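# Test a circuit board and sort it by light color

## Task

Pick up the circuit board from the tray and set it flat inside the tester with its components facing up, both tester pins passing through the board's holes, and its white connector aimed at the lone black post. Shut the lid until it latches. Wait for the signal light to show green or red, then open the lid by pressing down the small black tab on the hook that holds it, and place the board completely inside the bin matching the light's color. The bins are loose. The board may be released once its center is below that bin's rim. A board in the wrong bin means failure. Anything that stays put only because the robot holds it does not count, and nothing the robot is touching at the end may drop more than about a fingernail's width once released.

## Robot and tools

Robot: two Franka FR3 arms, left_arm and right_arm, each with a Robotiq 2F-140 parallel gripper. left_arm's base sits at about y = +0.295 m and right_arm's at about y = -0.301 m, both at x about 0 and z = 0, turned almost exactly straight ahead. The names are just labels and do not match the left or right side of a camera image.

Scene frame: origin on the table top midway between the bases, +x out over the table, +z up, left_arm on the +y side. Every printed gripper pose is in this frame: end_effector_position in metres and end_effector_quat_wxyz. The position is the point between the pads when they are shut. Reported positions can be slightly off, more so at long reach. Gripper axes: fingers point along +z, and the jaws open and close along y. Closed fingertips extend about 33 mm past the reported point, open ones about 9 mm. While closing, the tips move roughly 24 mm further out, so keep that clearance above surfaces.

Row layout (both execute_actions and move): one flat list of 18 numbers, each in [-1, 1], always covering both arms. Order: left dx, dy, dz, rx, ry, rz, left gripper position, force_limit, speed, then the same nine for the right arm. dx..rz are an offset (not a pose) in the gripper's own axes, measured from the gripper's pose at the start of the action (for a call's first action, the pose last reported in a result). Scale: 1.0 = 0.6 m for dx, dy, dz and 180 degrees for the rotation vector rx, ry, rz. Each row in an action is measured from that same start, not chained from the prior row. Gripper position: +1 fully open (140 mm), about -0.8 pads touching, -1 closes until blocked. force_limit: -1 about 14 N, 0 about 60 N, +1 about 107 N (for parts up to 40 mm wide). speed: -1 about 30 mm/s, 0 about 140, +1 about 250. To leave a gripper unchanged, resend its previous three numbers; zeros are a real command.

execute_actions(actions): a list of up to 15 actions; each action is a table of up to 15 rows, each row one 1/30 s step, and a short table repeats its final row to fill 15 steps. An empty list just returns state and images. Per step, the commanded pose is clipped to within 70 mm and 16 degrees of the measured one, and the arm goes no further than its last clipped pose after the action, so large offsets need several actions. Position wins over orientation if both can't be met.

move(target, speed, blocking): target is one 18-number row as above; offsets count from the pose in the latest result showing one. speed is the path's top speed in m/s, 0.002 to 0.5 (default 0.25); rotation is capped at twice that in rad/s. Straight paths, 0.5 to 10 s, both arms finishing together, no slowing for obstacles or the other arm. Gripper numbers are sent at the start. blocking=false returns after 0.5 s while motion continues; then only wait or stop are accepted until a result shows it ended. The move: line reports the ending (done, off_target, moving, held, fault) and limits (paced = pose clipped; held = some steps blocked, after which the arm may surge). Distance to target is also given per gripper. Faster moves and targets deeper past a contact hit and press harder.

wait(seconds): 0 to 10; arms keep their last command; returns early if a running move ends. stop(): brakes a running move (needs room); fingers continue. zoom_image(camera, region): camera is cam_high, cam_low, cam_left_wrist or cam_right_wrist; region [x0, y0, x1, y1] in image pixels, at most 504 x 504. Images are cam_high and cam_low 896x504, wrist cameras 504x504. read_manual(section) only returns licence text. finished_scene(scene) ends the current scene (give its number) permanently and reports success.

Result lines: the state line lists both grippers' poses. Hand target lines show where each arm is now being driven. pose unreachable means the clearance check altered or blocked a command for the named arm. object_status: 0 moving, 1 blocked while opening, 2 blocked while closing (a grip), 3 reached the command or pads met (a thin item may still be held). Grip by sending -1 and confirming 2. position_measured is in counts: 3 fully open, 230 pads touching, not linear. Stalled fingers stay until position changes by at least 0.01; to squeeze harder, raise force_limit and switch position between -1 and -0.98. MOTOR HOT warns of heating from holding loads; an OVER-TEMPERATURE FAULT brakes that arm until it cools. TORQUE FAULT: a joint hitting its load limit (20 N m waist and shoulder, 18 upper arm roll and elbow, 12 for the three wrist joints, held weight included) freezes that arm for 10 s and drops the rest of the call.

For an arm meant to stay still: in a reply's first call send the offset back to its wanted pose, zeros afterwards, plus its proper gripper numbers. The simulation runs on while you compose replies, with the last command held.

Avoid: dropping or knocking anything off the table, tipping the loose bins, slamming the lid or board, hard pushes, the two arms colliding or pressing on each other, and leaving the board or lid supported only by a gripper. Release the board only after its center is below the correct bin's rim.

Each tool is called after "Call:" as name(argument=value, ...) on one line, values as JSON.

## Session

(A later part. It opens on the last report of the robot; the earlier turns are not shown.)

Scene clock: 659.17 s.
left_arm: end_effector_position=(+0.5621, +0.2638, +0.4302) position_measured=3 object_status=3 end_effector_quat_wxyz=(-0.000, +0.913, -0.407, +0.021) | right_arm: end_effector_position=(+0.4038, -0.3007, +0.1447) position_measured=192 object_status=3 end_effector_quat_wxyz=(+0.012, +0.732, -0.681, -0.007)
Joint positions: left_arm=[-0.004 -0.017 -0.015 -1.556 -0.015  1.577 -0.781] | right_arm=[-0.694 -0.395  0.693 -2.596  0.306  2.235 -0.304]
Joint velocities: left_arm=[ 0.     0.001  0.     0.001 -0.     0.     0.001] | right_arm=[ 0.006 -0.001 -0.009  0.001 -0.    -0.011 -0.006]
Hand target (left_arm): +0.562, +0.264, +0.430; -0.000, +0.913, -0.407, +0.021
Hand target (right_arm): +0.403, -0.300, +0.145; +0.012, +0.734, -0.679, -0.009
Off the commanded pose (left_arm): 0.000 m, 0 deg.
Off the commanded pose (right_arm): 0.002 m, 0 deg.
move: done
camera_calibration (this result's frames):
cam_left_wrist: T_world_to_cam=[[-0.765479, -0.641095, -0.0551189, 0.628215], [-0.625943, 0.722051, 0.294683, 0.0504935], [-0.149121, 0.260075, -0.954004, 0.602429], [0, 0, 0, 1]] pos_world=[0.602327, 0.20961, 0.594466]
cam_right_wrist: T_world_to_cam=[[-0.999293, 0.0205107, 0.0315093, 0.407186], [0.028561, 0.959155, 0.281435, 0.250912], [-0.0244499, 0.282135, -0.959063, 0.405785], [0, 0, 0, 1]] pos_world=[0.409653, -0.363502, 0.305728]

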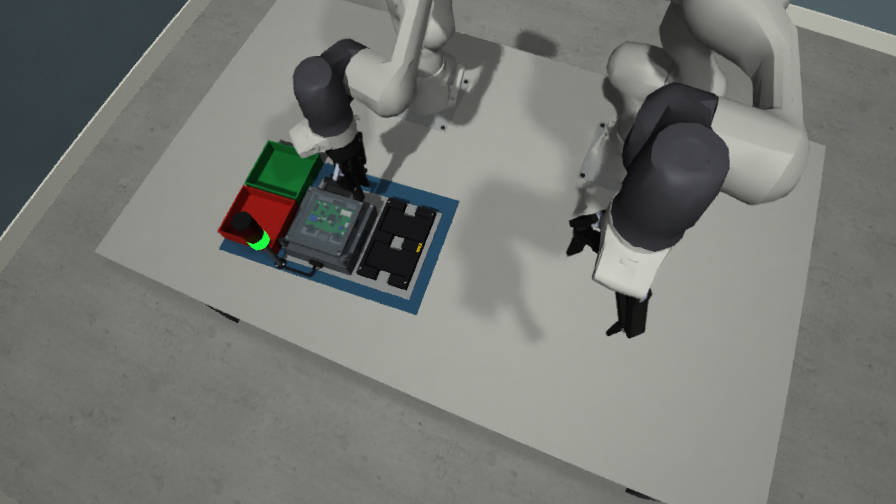

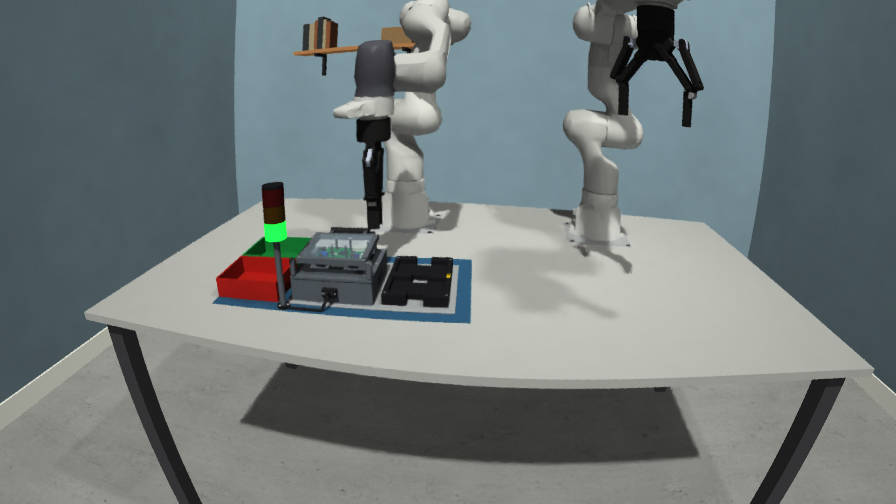

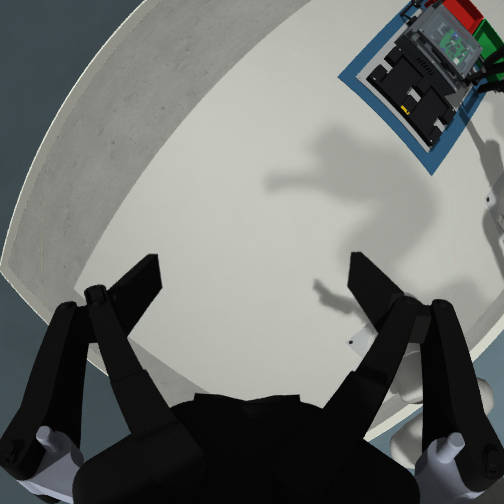

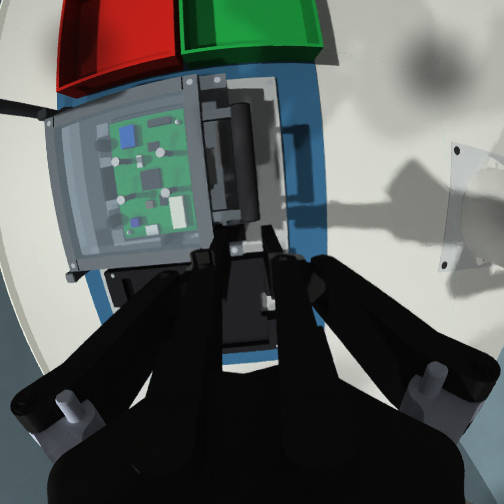

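Call:
move(target=[0,0,0,0,0,0,1,0,0,0.103,0.014,0,0.009,-0.002,0,-0.5,0,0], speed=0.12)

Scene clock: 665.93 s.
left_arm: end_effector_position=(+0.5621, +0.2638, +0.4302) position_measured=3 object_status=3 end_effector_quat_wxyz=(-0.000, +0.913, -0.407, +0.021) | right_arm: end_effector_position=(+0.3980, -0.3609, +0.1450) position_measured=192 object_status=3 end_effector_quat_wxyz=(-0.000, +0.728, -0.685, -0.002)
Joint positions: left_arm=[-0.004 -0.017 -0.015 -1.556 -0.015  1.577 -0.781] | right_arm=[-0.721 -0.391  0.568 -2.628  0.275  2.271 -0.42 ]
Joint velocities: left_arm=[-0.     0.    -0.001  0.     0.002  0.    -0.001] | right_arm=[ 0.002 -0.001 -0.002 -0.002  0.     0.003 -0.026]
Hand target (left_arm): +0.562, +0.264, +0.430; -0.000, +0.913, -0.407, +0.021
Hand target (right_arm): +0.398, -0.362, +0.144; -0.000, +0.733, -0.681, -0.001
Off the commanded pose (left_arm): 0.000 m, 0 deg.
Off the commanded pose (right_arm): 0.003 m, 1 deg.
move: done
camera_calibration (this result's frames):
cam_left_wrist: T_world_to_cam=[[-0.765479, -0.641095, -0.0551189, 0.628215], [-0.625943, 0.722051, 0.294683, 0.0504934], [-0.149121, 0.260075, -0.954004, 0.602428], [0, 0, 0, 1]] pos_world=[0.602327, 0.20961, 0.594466]
cam_right_wrist: T_world_to_cam=[[-0.999436, 0.0328784, 0.00689454, 0.41075], [0.0334574, 0.955748, 0.292278, 0.303986], [0.0030202, 0.292344, -0.956308, 0.415261], [0, 0, 0, 1]] pos_world=[0.399094, -0.425437, 0.305437]

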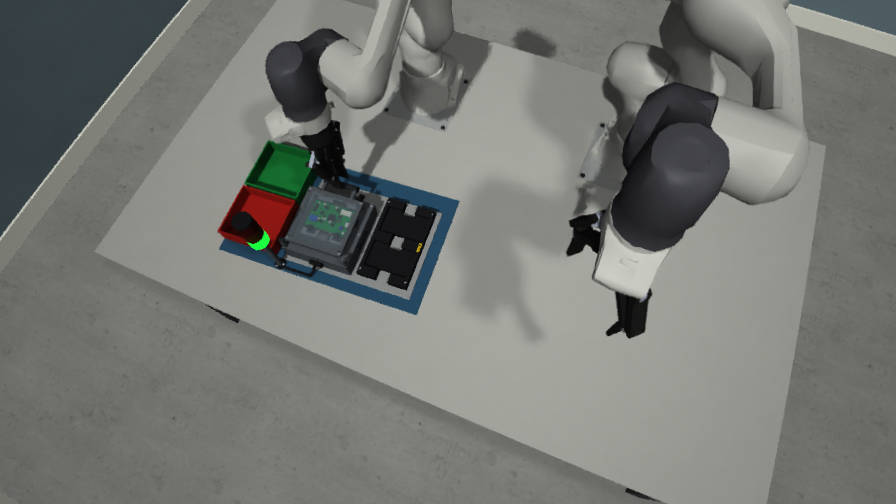

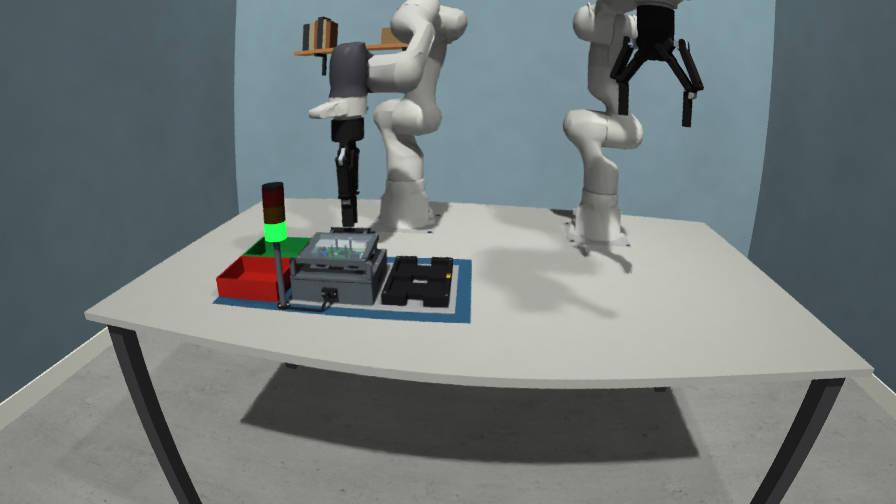

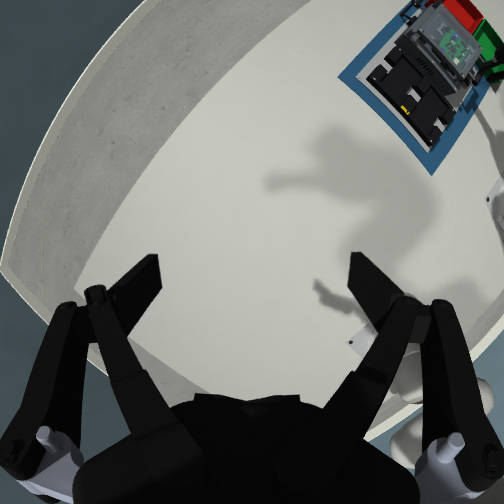

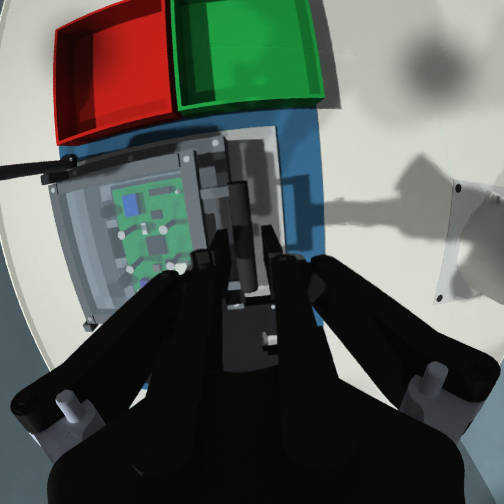

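Call:
move(target=[0,0,0,0,0,0,1,0,0,0,-0.005,0.045,0,0,0,-0.5,0,0], speed=0.06)

Call:
execute_actions(actions=[[[0,0,0,0,0,0,1,0,0,0,0,0,0,0,0,-1,-0.6,-0.5]]])

Scene clock: 671.67 s.
left_arm: end_effector_position=(+0.5621, +0.2638, +0.4302) position_measured=3 object_status=3 end_effector_quat_wxyz=(-0.000, +0.913, -0.407, +0.021) | right_arm: end_effector_position=(+0.4000, -0.3597, +0.1185) position_measured=192 object_status=3 end_effector_quat_wxyz=(+0.000, +0.730, -0.683, -0.004)
Joint positions: left_arm=[-0.004 -0.017 -0.015 -1.556 -0.015  1.577 -0.781] | right_arm=[-0.742 -0.326  0.604 -2.649  0.265  2.353 -0.412]
Joint velocities: left_arm=[ 0.    -0.001  0.001 -0.001 -0.    -0.     0.001] | right_arm=[-0.005  0.001  0.004 -0.001 -0.     0.012  0.008]
Hand target (left_arm): +0.562, +0.264, +0.430; -0.000, +0.913, -0.407, +0.021
Hand target (right_arm): +0.401, -0.360, +0.118; -0.000, +0.728, -0.685, -0.002
Off the commanded pose (left_arm): 0.000 m, 0 deg.
Off the commanded pose (right_arm): 0.001 m, 0 deg.
move: done
camera_calibration (this result's frames):
cam_left_wrist: T_world_to_cam=[[-0.765479, -0.641095, -0.055119, 0.628215], [-0.625943, 0.722051, 0.294683, 0.0504934], [-0.149121, 0.260075, -0.954004, 0.602428], [0, 0, 0, 1]] pos_world=[0.602327, 0.20961, 0.594466]
cam_right_wrist: T_world_to_cam=[[-0.999594, 0.0266524, 0.010121, 0.41029], [0.0284505, 0.955356, 0.294083, 0.312154], [-0.00183115, 0.294251, -0.955726, 0.392157], [0, 0, 0, 1]] pos_world=[0.40196, -0.424546, 0.278843]

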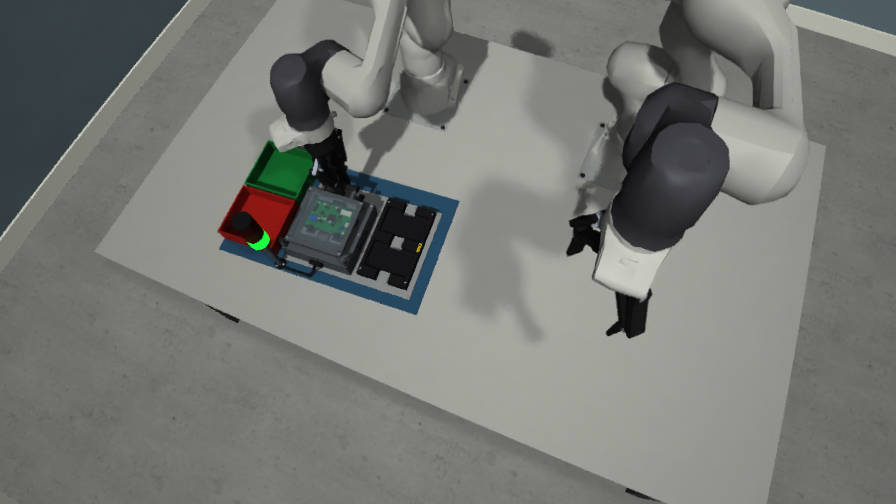

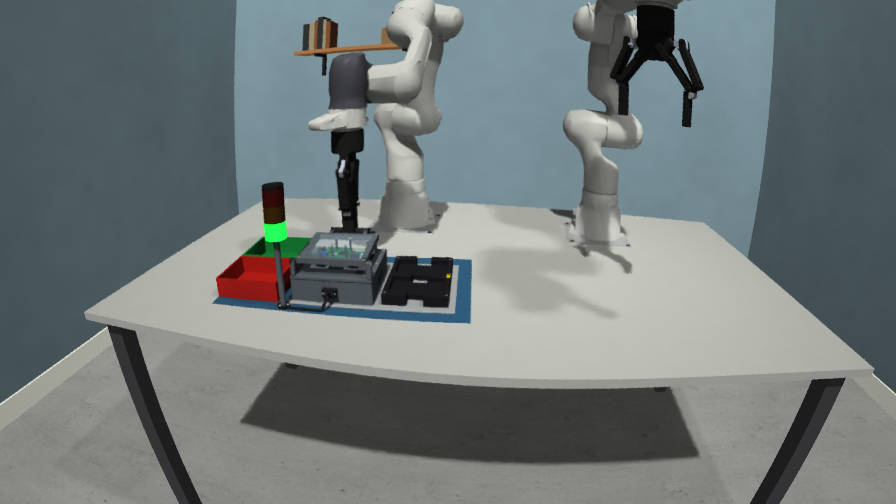

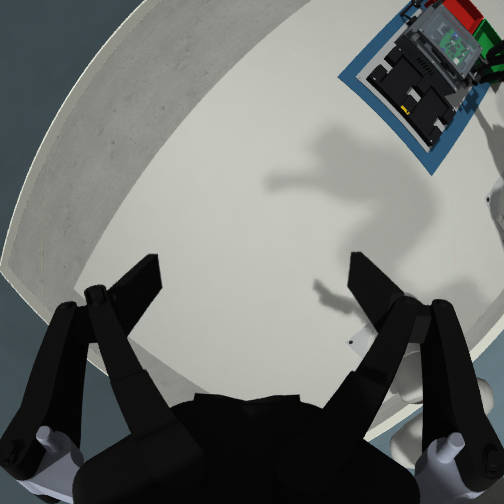

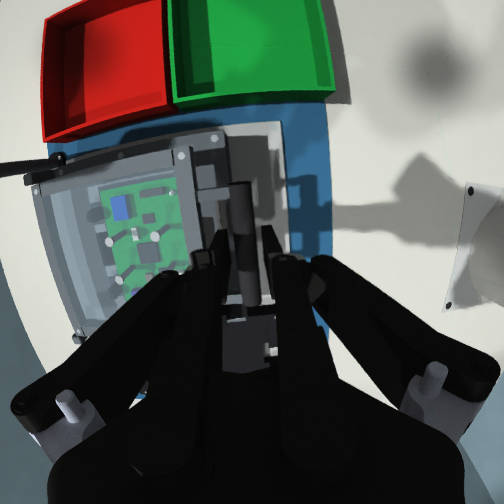

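Scene clock: 672.17 s.
left_arm: end_effector_position=(+0.5621, +0.2638, +0.4302) position_measured=3 object_status=3 end_effector_quat_wxyz=(-0.000, +0.913, -0.407, +0.021) | right_arm: end_effector_position=(+0.3998, -0.3597, +0.1185) position_measured=209 object_status=2 end_effector_quat_wxyz=(+0.000, +0.730, -0.683, -0.004)
Joint positions: left_arm=[-0.004 -0.017 -0.015 -1.556 -0.015  1.577 -0.781] | right_arm=[-0.742 -0.326  0.604 -2.649  0.265  2.353 -0.412]
Joint velocities: left_arm=[-0.001 -0.001 -0.001 -0.001 -0.    -0.    -0.   ] | right_arm=[ 0.     0.    -0.    -0.     0.001  0.    -0.002]
Hand target (left_arm): +0.562, +0.264, +0.430; -0.000, +0.913, -0.407, +0.021
Hand target (right_arm): +0.400, -0.360, +0.119; +0.000, +0.730, -0.683, -0.004
Off the commanded pose (left_arm): 0.000 m, 0 deg.
Off the commanded pose (right_arm): 0.000 m, 0 deg.
camera_calibration (this result's frames):
cam_left_wrist: T_world_to_cam=[[-0.765479, -0.641095, -0.0551189, 0.628215], [-0.625943, 0.722051, 0.294683, 0.0504935], [-0.149121, 0.260075, -0.954004, 0.602428], [0, 0, 0, 1]] pos_world=[0.602327, 0.20961, 0.594466]
cam_right_wrist: T_world_to_cam=[[-0.999589, 0.0266551, 0.0105176, 0.410094], [0.0285699, 0.955343, 0.294116, 0.312103], [-0.0022082, 0.294295, -0.955712, 0.392293], [0, 0, 0, 1]] pos_world=[0.401875, -0.424546, 0.278811]

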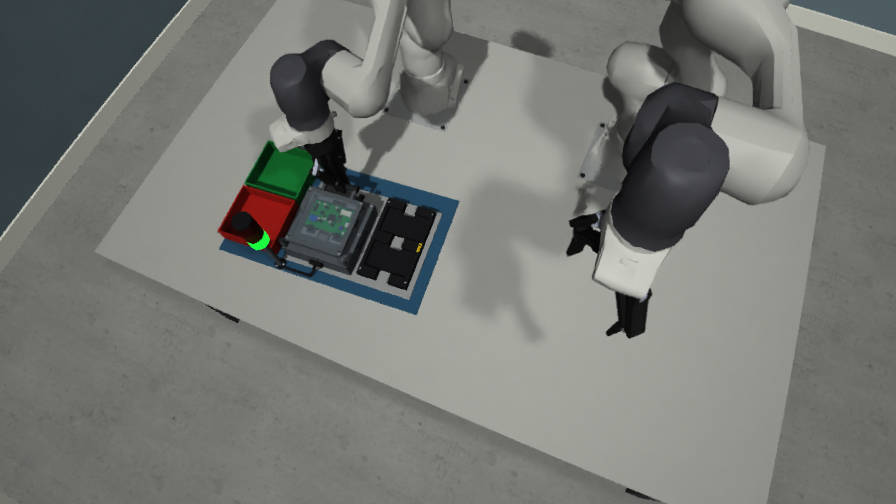

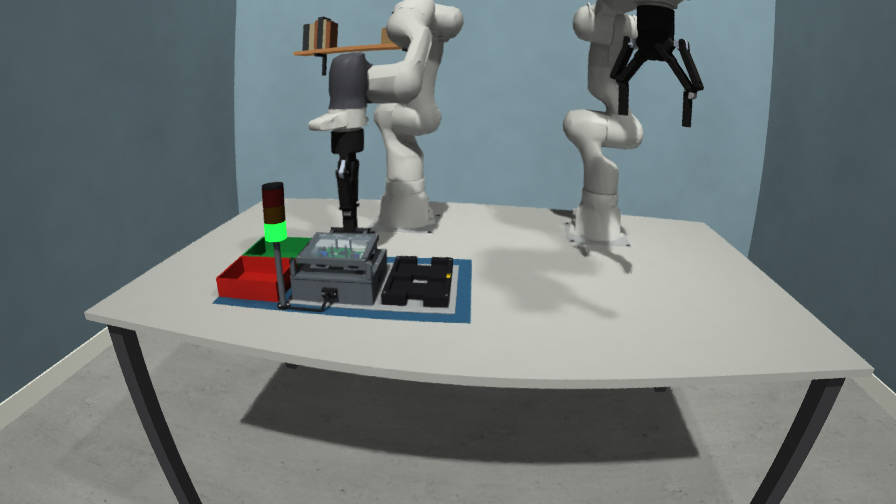

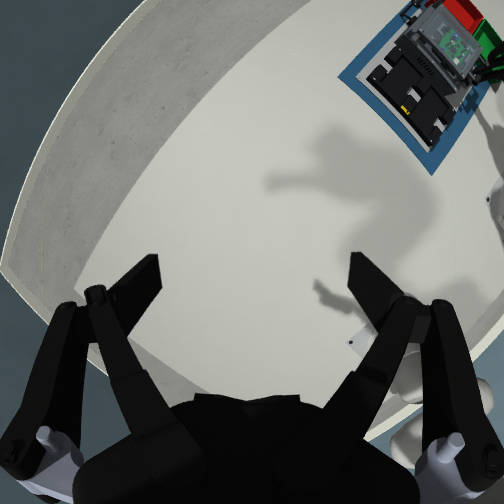

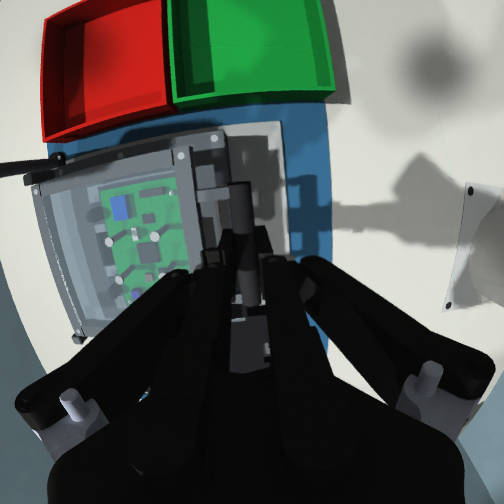

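Call:
move(target=[0,0,0,0,0,0,1,0,0,0,0,-0.017,0,0,0,-1,-0.6,-0.5], speed=0.04)

Scene clock: 677.40 s.
left_arm: end_effector_position=(+0.5621, +0.2638, +0.4302) position_measured=3 object_status=3 end_effector_quat_wxyz=(-0.000, +0.913, -0.407, +0.021) | right_arm: end_effector_position=(+0.4001, -0.3597, +0.1255) position_measured=209 object_status=2 end_effector_quat_wxyz=(+0.000, +0.730, -0.683, -0.004)
Joint positions: left_arm=[-0.004 -0.017 -0.015 -1.556 -0.015  1.577 -0.781] | right_arm=[-0.738 -0.342  0.597 -2.642  0.269  2.33  -0.414]
Joint velocities: left_arm=[ 0.    -0.002 -0.001 -0.001 -0.002  0.    -0.001] | right_arm=[ 0.002 -0.    -0.005  0.003  0.001 -0.006 -0.001]
Hand target (left_arm): +0.562, +0.264, +0.430; -0.000, +0.913, -0.407, +0.021
Hand target (right_arm): +0.400, -0.360, +0.129; +0.000, +0.730, -0.683, -0.004
Off the commanded pose (left_arm): 0.000 m, 0 deg.
Off the commanded pose (right_arm): 0.003 m, 0 deg.
move: done
camera_calibration (this result's frames):
cam_left_wrist: T_world_to_cam=[[-0.765479, -0.641095, -0.0551188, 0.628215], [-0.625943, 0.722051, 0.294683, 0.0504934], [-0.149121, 0.260075, -0.954004, 0.602429], [0, 0, 0, 1]] pos_world=[0.602327, 0.20961, 0.594466]
cam_right_wrist: T_world_to_cam=[[-0.999571, 0.0274753, 0.0101142, 0.410568], [0.0292344, 0.955454, 0.293687, 0.309859], [-0.00159446, 0.293857, -0.955848, 0.398568], [0, 0, 0, 1]] pos_world=[0.401969, -0.424458, 0.285816]

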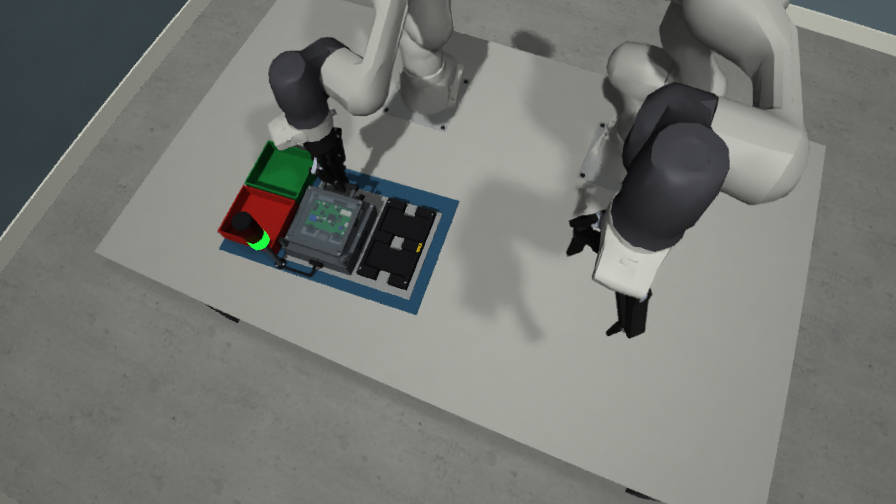

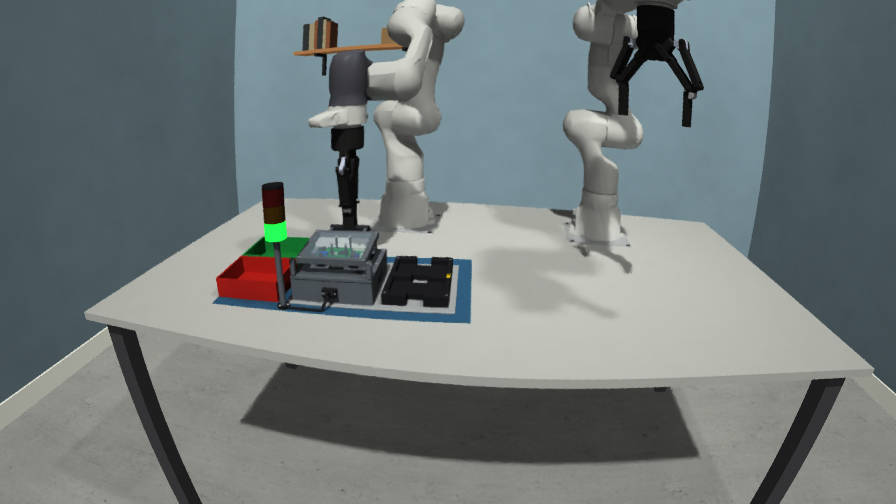

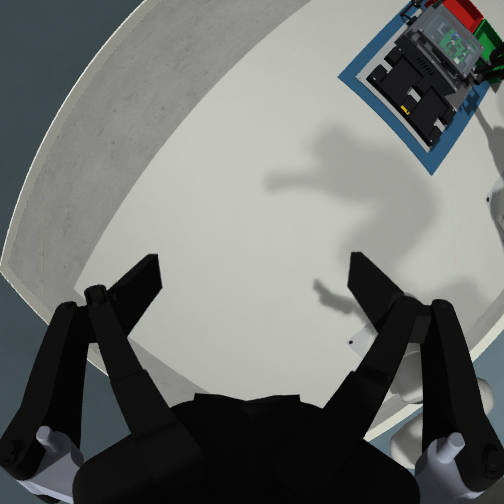

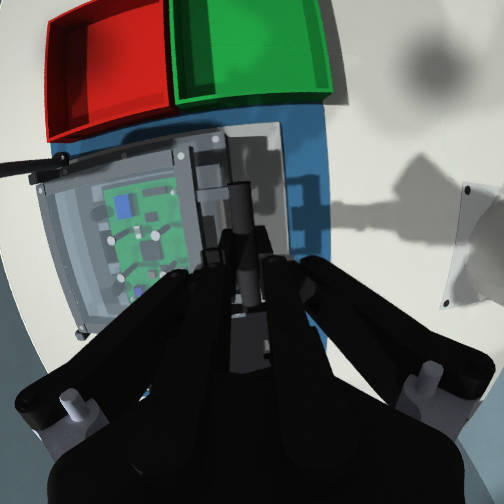

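Call:
move(target=[0,0,0,0,0,0,1,0,0,0,-0.011,-0.066,0,0,0,-1,-0.6,-0.5], speed=0.08)

Call:
move(target=[0,0,0,0,0,0,1,0,0,0,-0.027,-0.06,0,0,0,-1,-0.6,-0.5], speed=0.08)

Call:
move(target=[0,0,0,0,0,0,1,0,0,0,-0.034,-0.048,0,0,0,-1,-0.6,-0.5], speed=0.08)

Scene clock: 684.17 s.
left_arm: end_effector_position=(+0.5621, +0.2638, +0.4302) position_measured=3 object_status=3 end_effector_quat_wxyz=(-0.000, +0.913, -0.407, +0.021) | right_arm: end_effector_position=(+0.4060, -0.3596, +0.1605) position_measured=209 object_status=2 end_effector_quat_wxyz=(+0.000, +0.729, -0.684, -0.005)
Joint positions: left_arm=[-0.004 -0.017 -0.015 -1.556 -0.015  1.577 -0.781] | right_arm=[-0.734 -0.39   0.574 -2.578  0.269  2.218 -0.416]
Joint velocities: left_arm=[-0.001  0.     0.001 -0.     0.002 -0.    -0.001] | right_arm=[ 0.001 -0.    -0.001  0.003  0.    -0.006  0.   ]
Hand target (left_arm): +0.562, +0.264, +0.430; -0.000, +0.913, -0.407, +0.021
Hand target (right_arm): +0.407, -0.360, +0.165; +0.000, +0.730, -0.684, -0.004
Off the commanded pose (left_arm): 0.000 m, 0 deg.
Off the commanded pose (right_arm): 0.005 m, 0 deg.
move: off_target (right_arm)
camera_calibration (this result's frames):
cam_left_wrist: T_world_to_cam=[[-0.765479, -0.641095, -0.0551188, 0.628215], [-0.625943, 0.722051, 0.294683, 0.0504934], [-0.149121, 0.260075, -0.954004, 0.602428], [0, 0, 0, 1]] pos_world=[0.602327, 0.209611, 0.594466]
cam_right_wrist: T_world_to_cam=[[-0.999476, 0.0296177, 0.0130587, 0.416375], [0.0321546, 0.954805, 0.295489, 0.297601], [-0.00371677, 0.295754, -0.955257, 0.433411], [0, 0, 0, 1]] pos_world=[0.408199, -0.424667, 0.320644]

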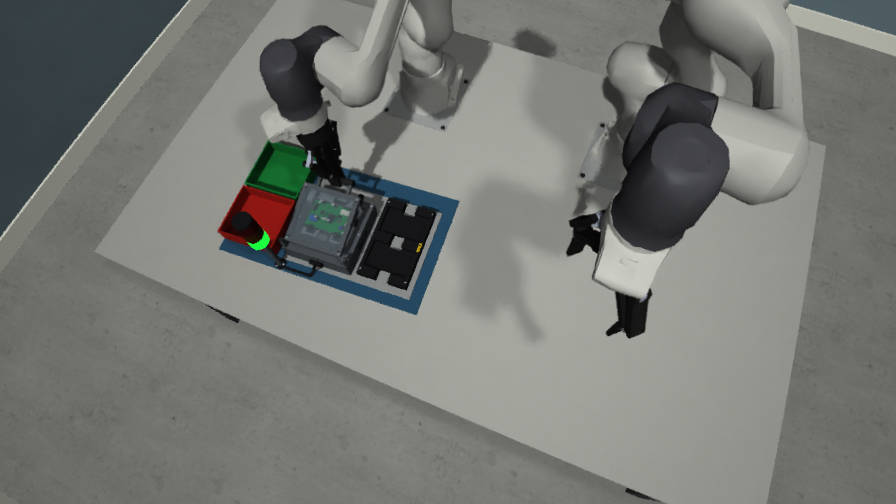

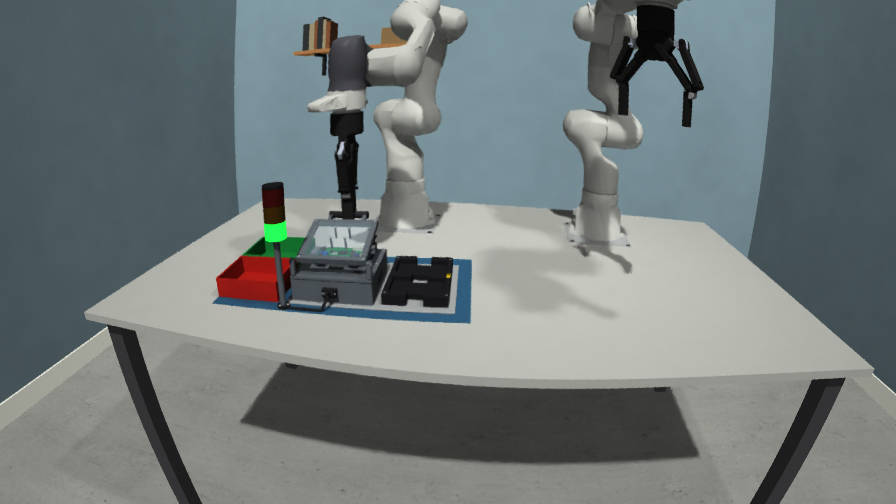

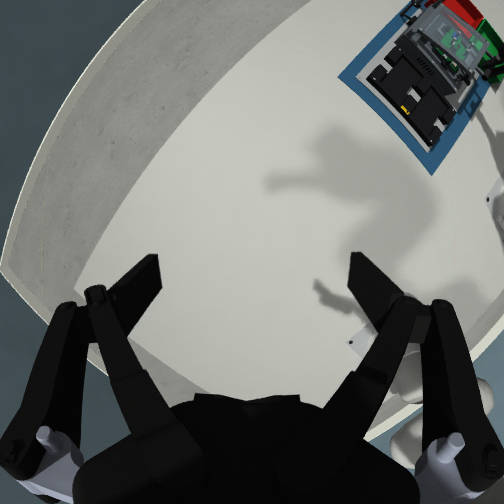

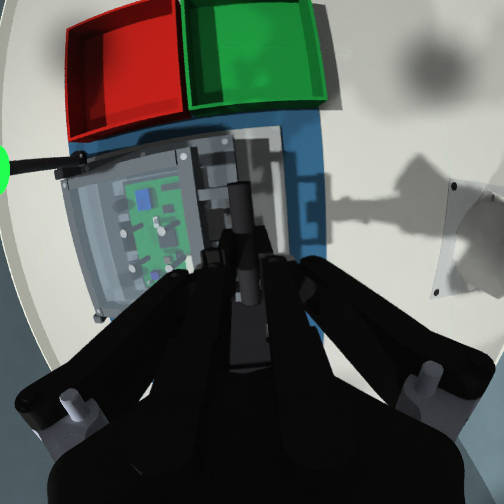

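Scene clock: 685.03 s.
left_arm: end_effector_position=(+0.5621, +0.2638, +0.4302) position_measured=3 object_status=3 end_effector_quat_wxyz=(-0.000, +0.913, -0.407, +0.021) | right_arm: end_effector_position=(+0.4164, -0.3594, +0.1895) position_measured=209 object_status=2 end_effector_quat_wxyz=(+0.004, +0.730, -0.683, -0.013)
Joint positions: left_arm=[-0.004 -0.017 -0.015 -1.556 -0.015  1.577 -0.781] | right_arm=[-0.748 -0.387  0.572 -2.489  0.248  2.119 -0.405]
Joint velocities: left_arm=[ 0.    -0.001  0.001  0.002  0.001  0.001 -0.001] | right_arm=[-0.001  0.    -0.001  0.004 -0.    -0.005  0.002]
Hand target (left_arm): +0.562, +0.264, +0.430; -0.000, +0.913, -0.407, +0.021
Hand target (right_arm): +0.422, -0.360, +0.196; +0.001, +0.729, -0.685, -0.005
Off the commanded pose (left_arm): 0.000 m, 0 deg.
Off the commanded pose (right_arm): 0.009 m, 1 deg.
move: off_target (right_arm)
camera_calibration (this result's frames):
cam_left_wrist: T_world_to_cam=[[-0.765479, -0.641095, -0.0551188, 0.628215], [-0.625943, 0.722051, 0.294683, 0.0504935], [-0.149121, 0.260075, -0.954004, 0.602429], [0, 0, 0, 1]] pos_world=[0.602327, 0.20961, 0.594466]
cam_right_wrist: T_world_to_cam=[[-0.999205, 0.0271346, 0.0291965, 0.422326], [0.0346357, 0.953591, 0.299106, 0.286374], [-0.0197254, 0.29988, -0.953773, 0.468996], [0, 0, 0, 1]] pos_world=[0.421323, -0.425186, 0.349329]

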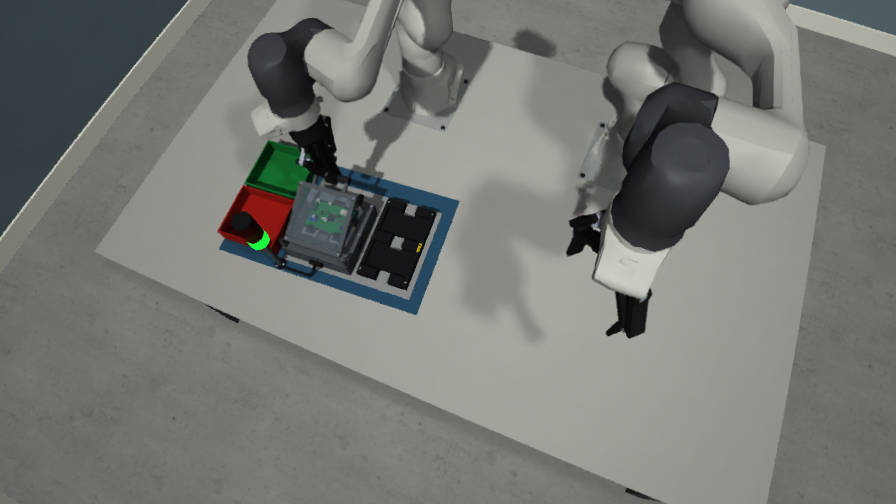

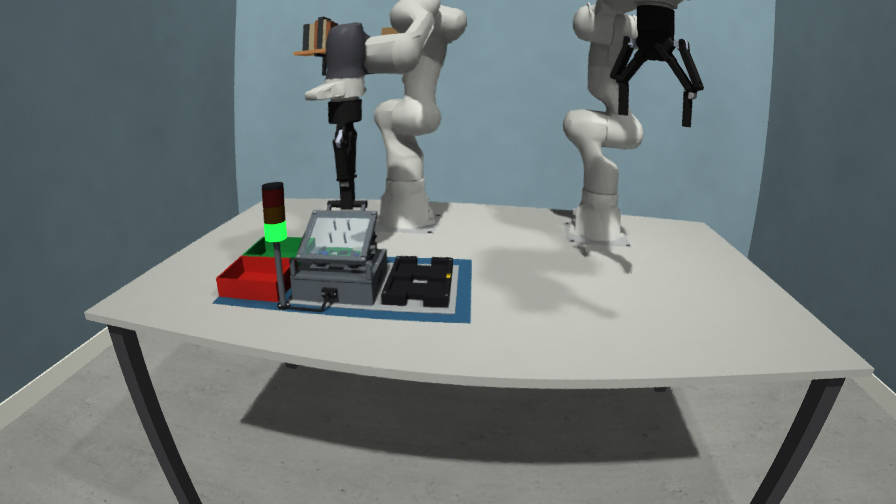

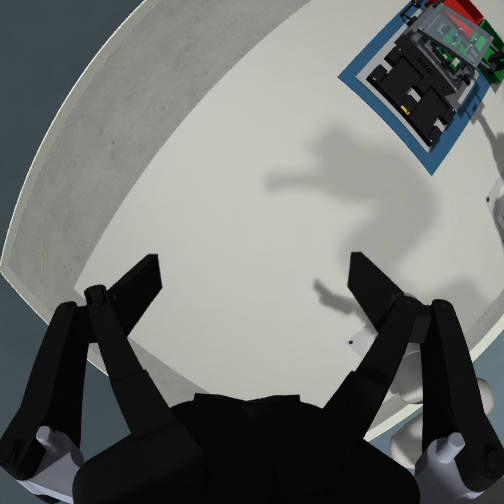

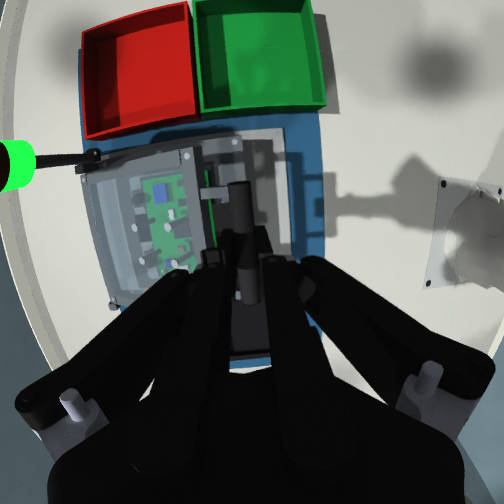

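Scene clock: 685.80 s.
left_arm: end_effector_position=(+0.5621, +0.2638, +0.4302) position_measured=3 object_status=3 end_effector_quat_wxyz=(-0.000, +0.913, -0.407, +0.021) | right_arm: end_effector_position=(+0.4275, -0.3594, +0.2099) position_measured=209 object_status=2 end_effector_quat_wxyz=(+0.011, +0.730, -0.683, -0.025)
Joint positions: left_arm=[-0.004 -0.017 -0.015 -1.556 -0.015  1.577 -0.781] | right_arm=[-0.764 -0.348  0.578 -2.396  0.217  2.037 -0.382]
Joint velocities: left_arm=[-0.001  0.    -0.     0.     0.    -0.     0.001] | right_arm=[ 0.     0.009  0.002  0.008 -0.006 -0.007  0.015]
Hand target (left_arm): +0.562, +0.264, +0.430; -0.000, +0.913, -0.407, +0.021
Hand target (right_arm): +0.437, -0.359, +0.218; +0.005, +0.730, -0.684, -0.012
Off the commanded pose (left_arm): 0.000 m, 0 deg.
Off the commanded pose (right_arm): 0.013 m, 2 deg.
move: off_target (right_arm)
camera_calibration (this result's frames):
cam_left_wrist: T_world_to_cam=[[-0.765479, -0.641095, -0.0551188, 0.628215], [-0.625943, 0.722051, 0.294683, 0.0504935], [-0.149121, 0.260075, -0.954004, 0.602429], [0, 0, 0, 1]] pos_world=[0.602327, 0.20961, 0.594466]
cam_right_wrist: T_world_to_cam=[[-0.998113, 0.0255389, 0.0558328, 0.426177], [0.0413684, 0.951707, 0.304208, 0.275204], [-0.0453673, 0.305944, -0.950968, 0.50118], [0, 0, 0, 1]] pos_world=[0.436726, -0.426131, 0.369092]

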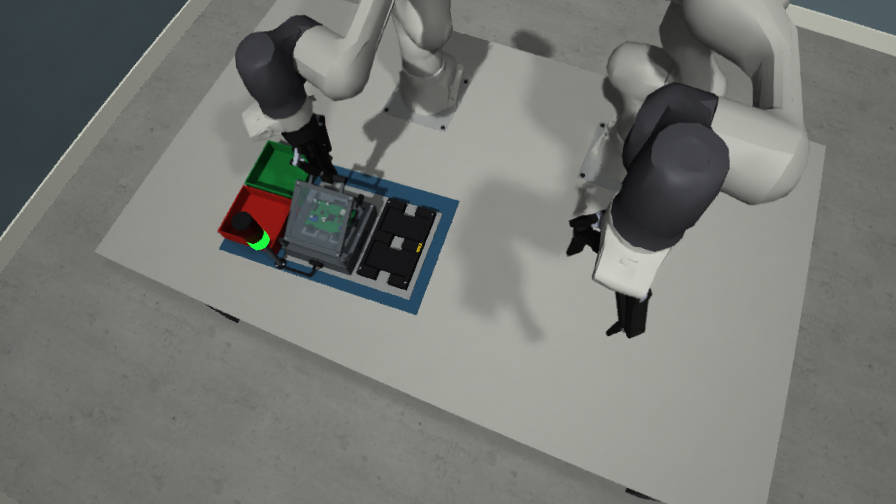

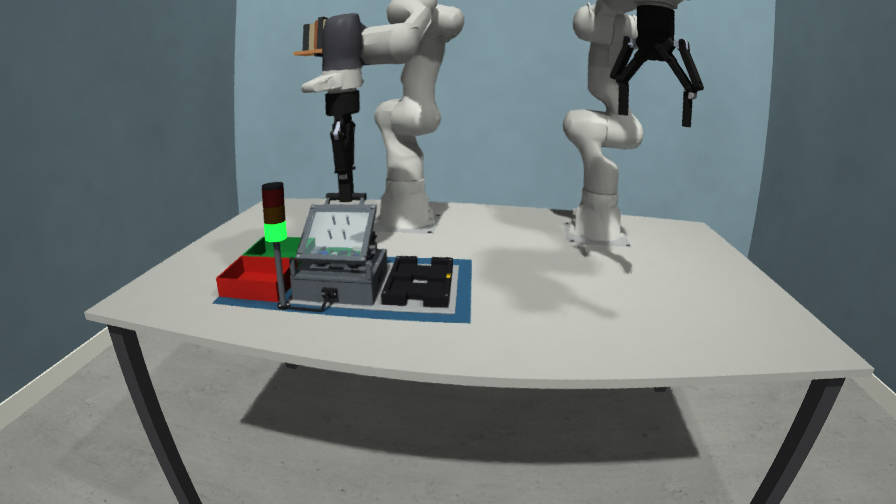

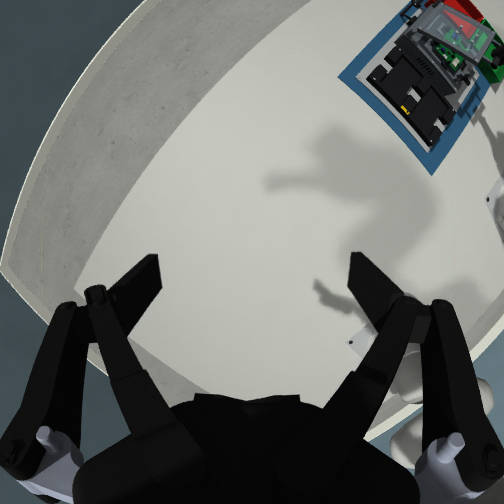

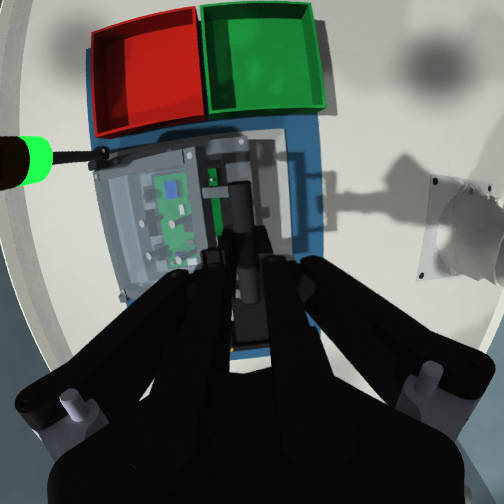

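Call:
move(target=[0,0,0,0,0,0,1,0,0,0,-0.03,-0.037,0.016,0.007,0,-0.98,-1,-0.5], speed=0.06)

Scene clock: 694.97 s.
left_arm: end_effector_position=(+0.5621, +0.2638, +0.4302) position_measured=3 object_status=3 end_effector_quat_wxyz=(-0.000, +0.913, -0.407, +0.021) | right_arm: end_effector_position=(+0.4344, -0.3588, +0.2216) position_measured=209 object_status=2 end_effector_quat_wxyz=(+0.009, +0.730, -0.683, -0.015)
Joint positions: left_arm=[-0.004 -0.017 -0.015 -1.556 -0.015  1.577 -0.781] | right_arm=[-0.763 -0.357  0.579 -2.375  0.216  2.027 -0.374]
Joint velocities: left_arm=[-0.    -0.001 -0.001 -0.001 -0.    -0.     0.001] | right_arm=[ 0.     0.001 -0.     0.    -0.    -0.     0.003]
Hand target (left_arm): +0.562, +0.264, +0.430; -0.000, +0.913, -0.407, +0.021
Hand target (right_arm): +0.446, -0.359, +0.231; +0.000, +0.730, -0.683, +0.001
Off the commanded pose (left_arm): 0.000 m, 0 deg.
Off the commanded pose (right_arm): 0.015 m, 2 deg.
move: off_target (right_arm)
camera_calibration (this result's frames):
cam_left_wrist: T_world_to_cam=[[-0.765479, -0.641095, -0.0551188, 0.628215], [-0.625943, 0.722051, 0.294683, 0.0504935], [-0.149121, 0.260075, -0.954004, 0.602429], [0, 0, 0, 1]] pos_world=[0.602327, 0.20961, 0.594466]
cam_right_wrist: T_world_to_cam=[[-0.998879, 0.0266223, 0.0391335, 0.436833], [0.0370321, 0.954501, 0.2959, 0.275573], [-0.0294754, 0.297018, -0.954417, 0.503161], [0, 0, 0, 1]] pos_world=[0.440969, -0.424112, 0.381589]

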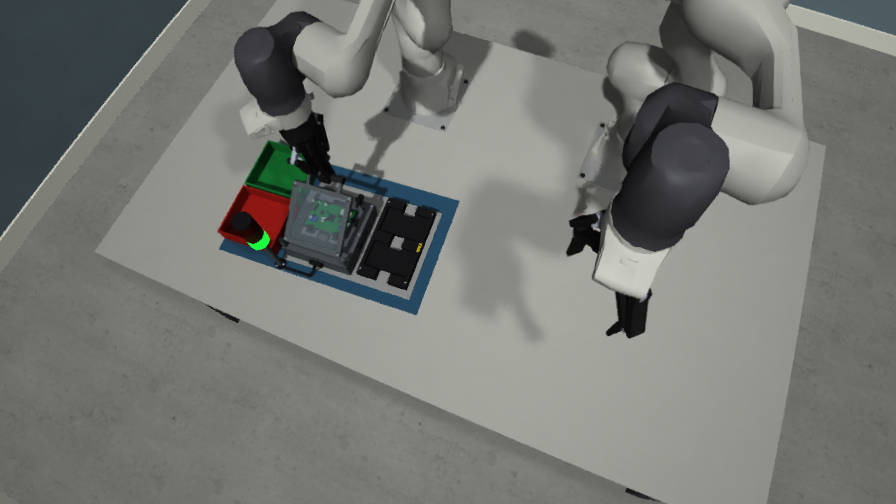

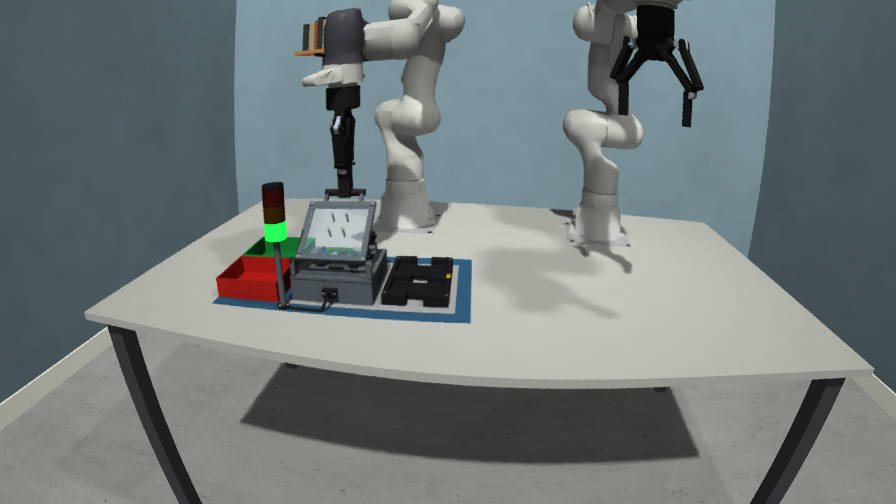

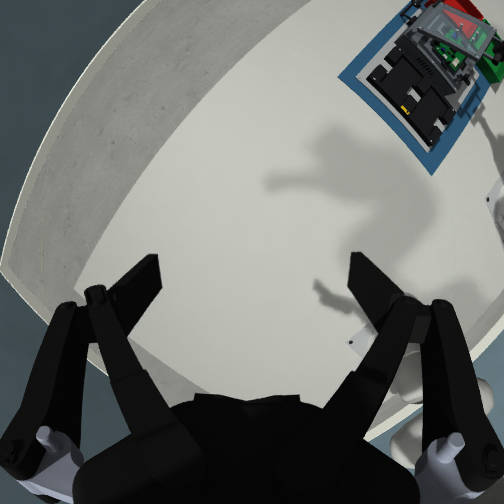

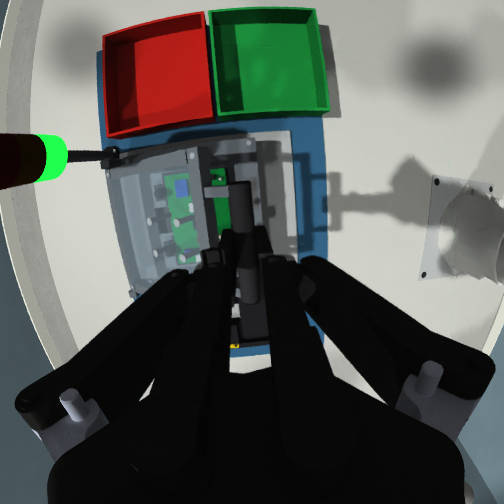

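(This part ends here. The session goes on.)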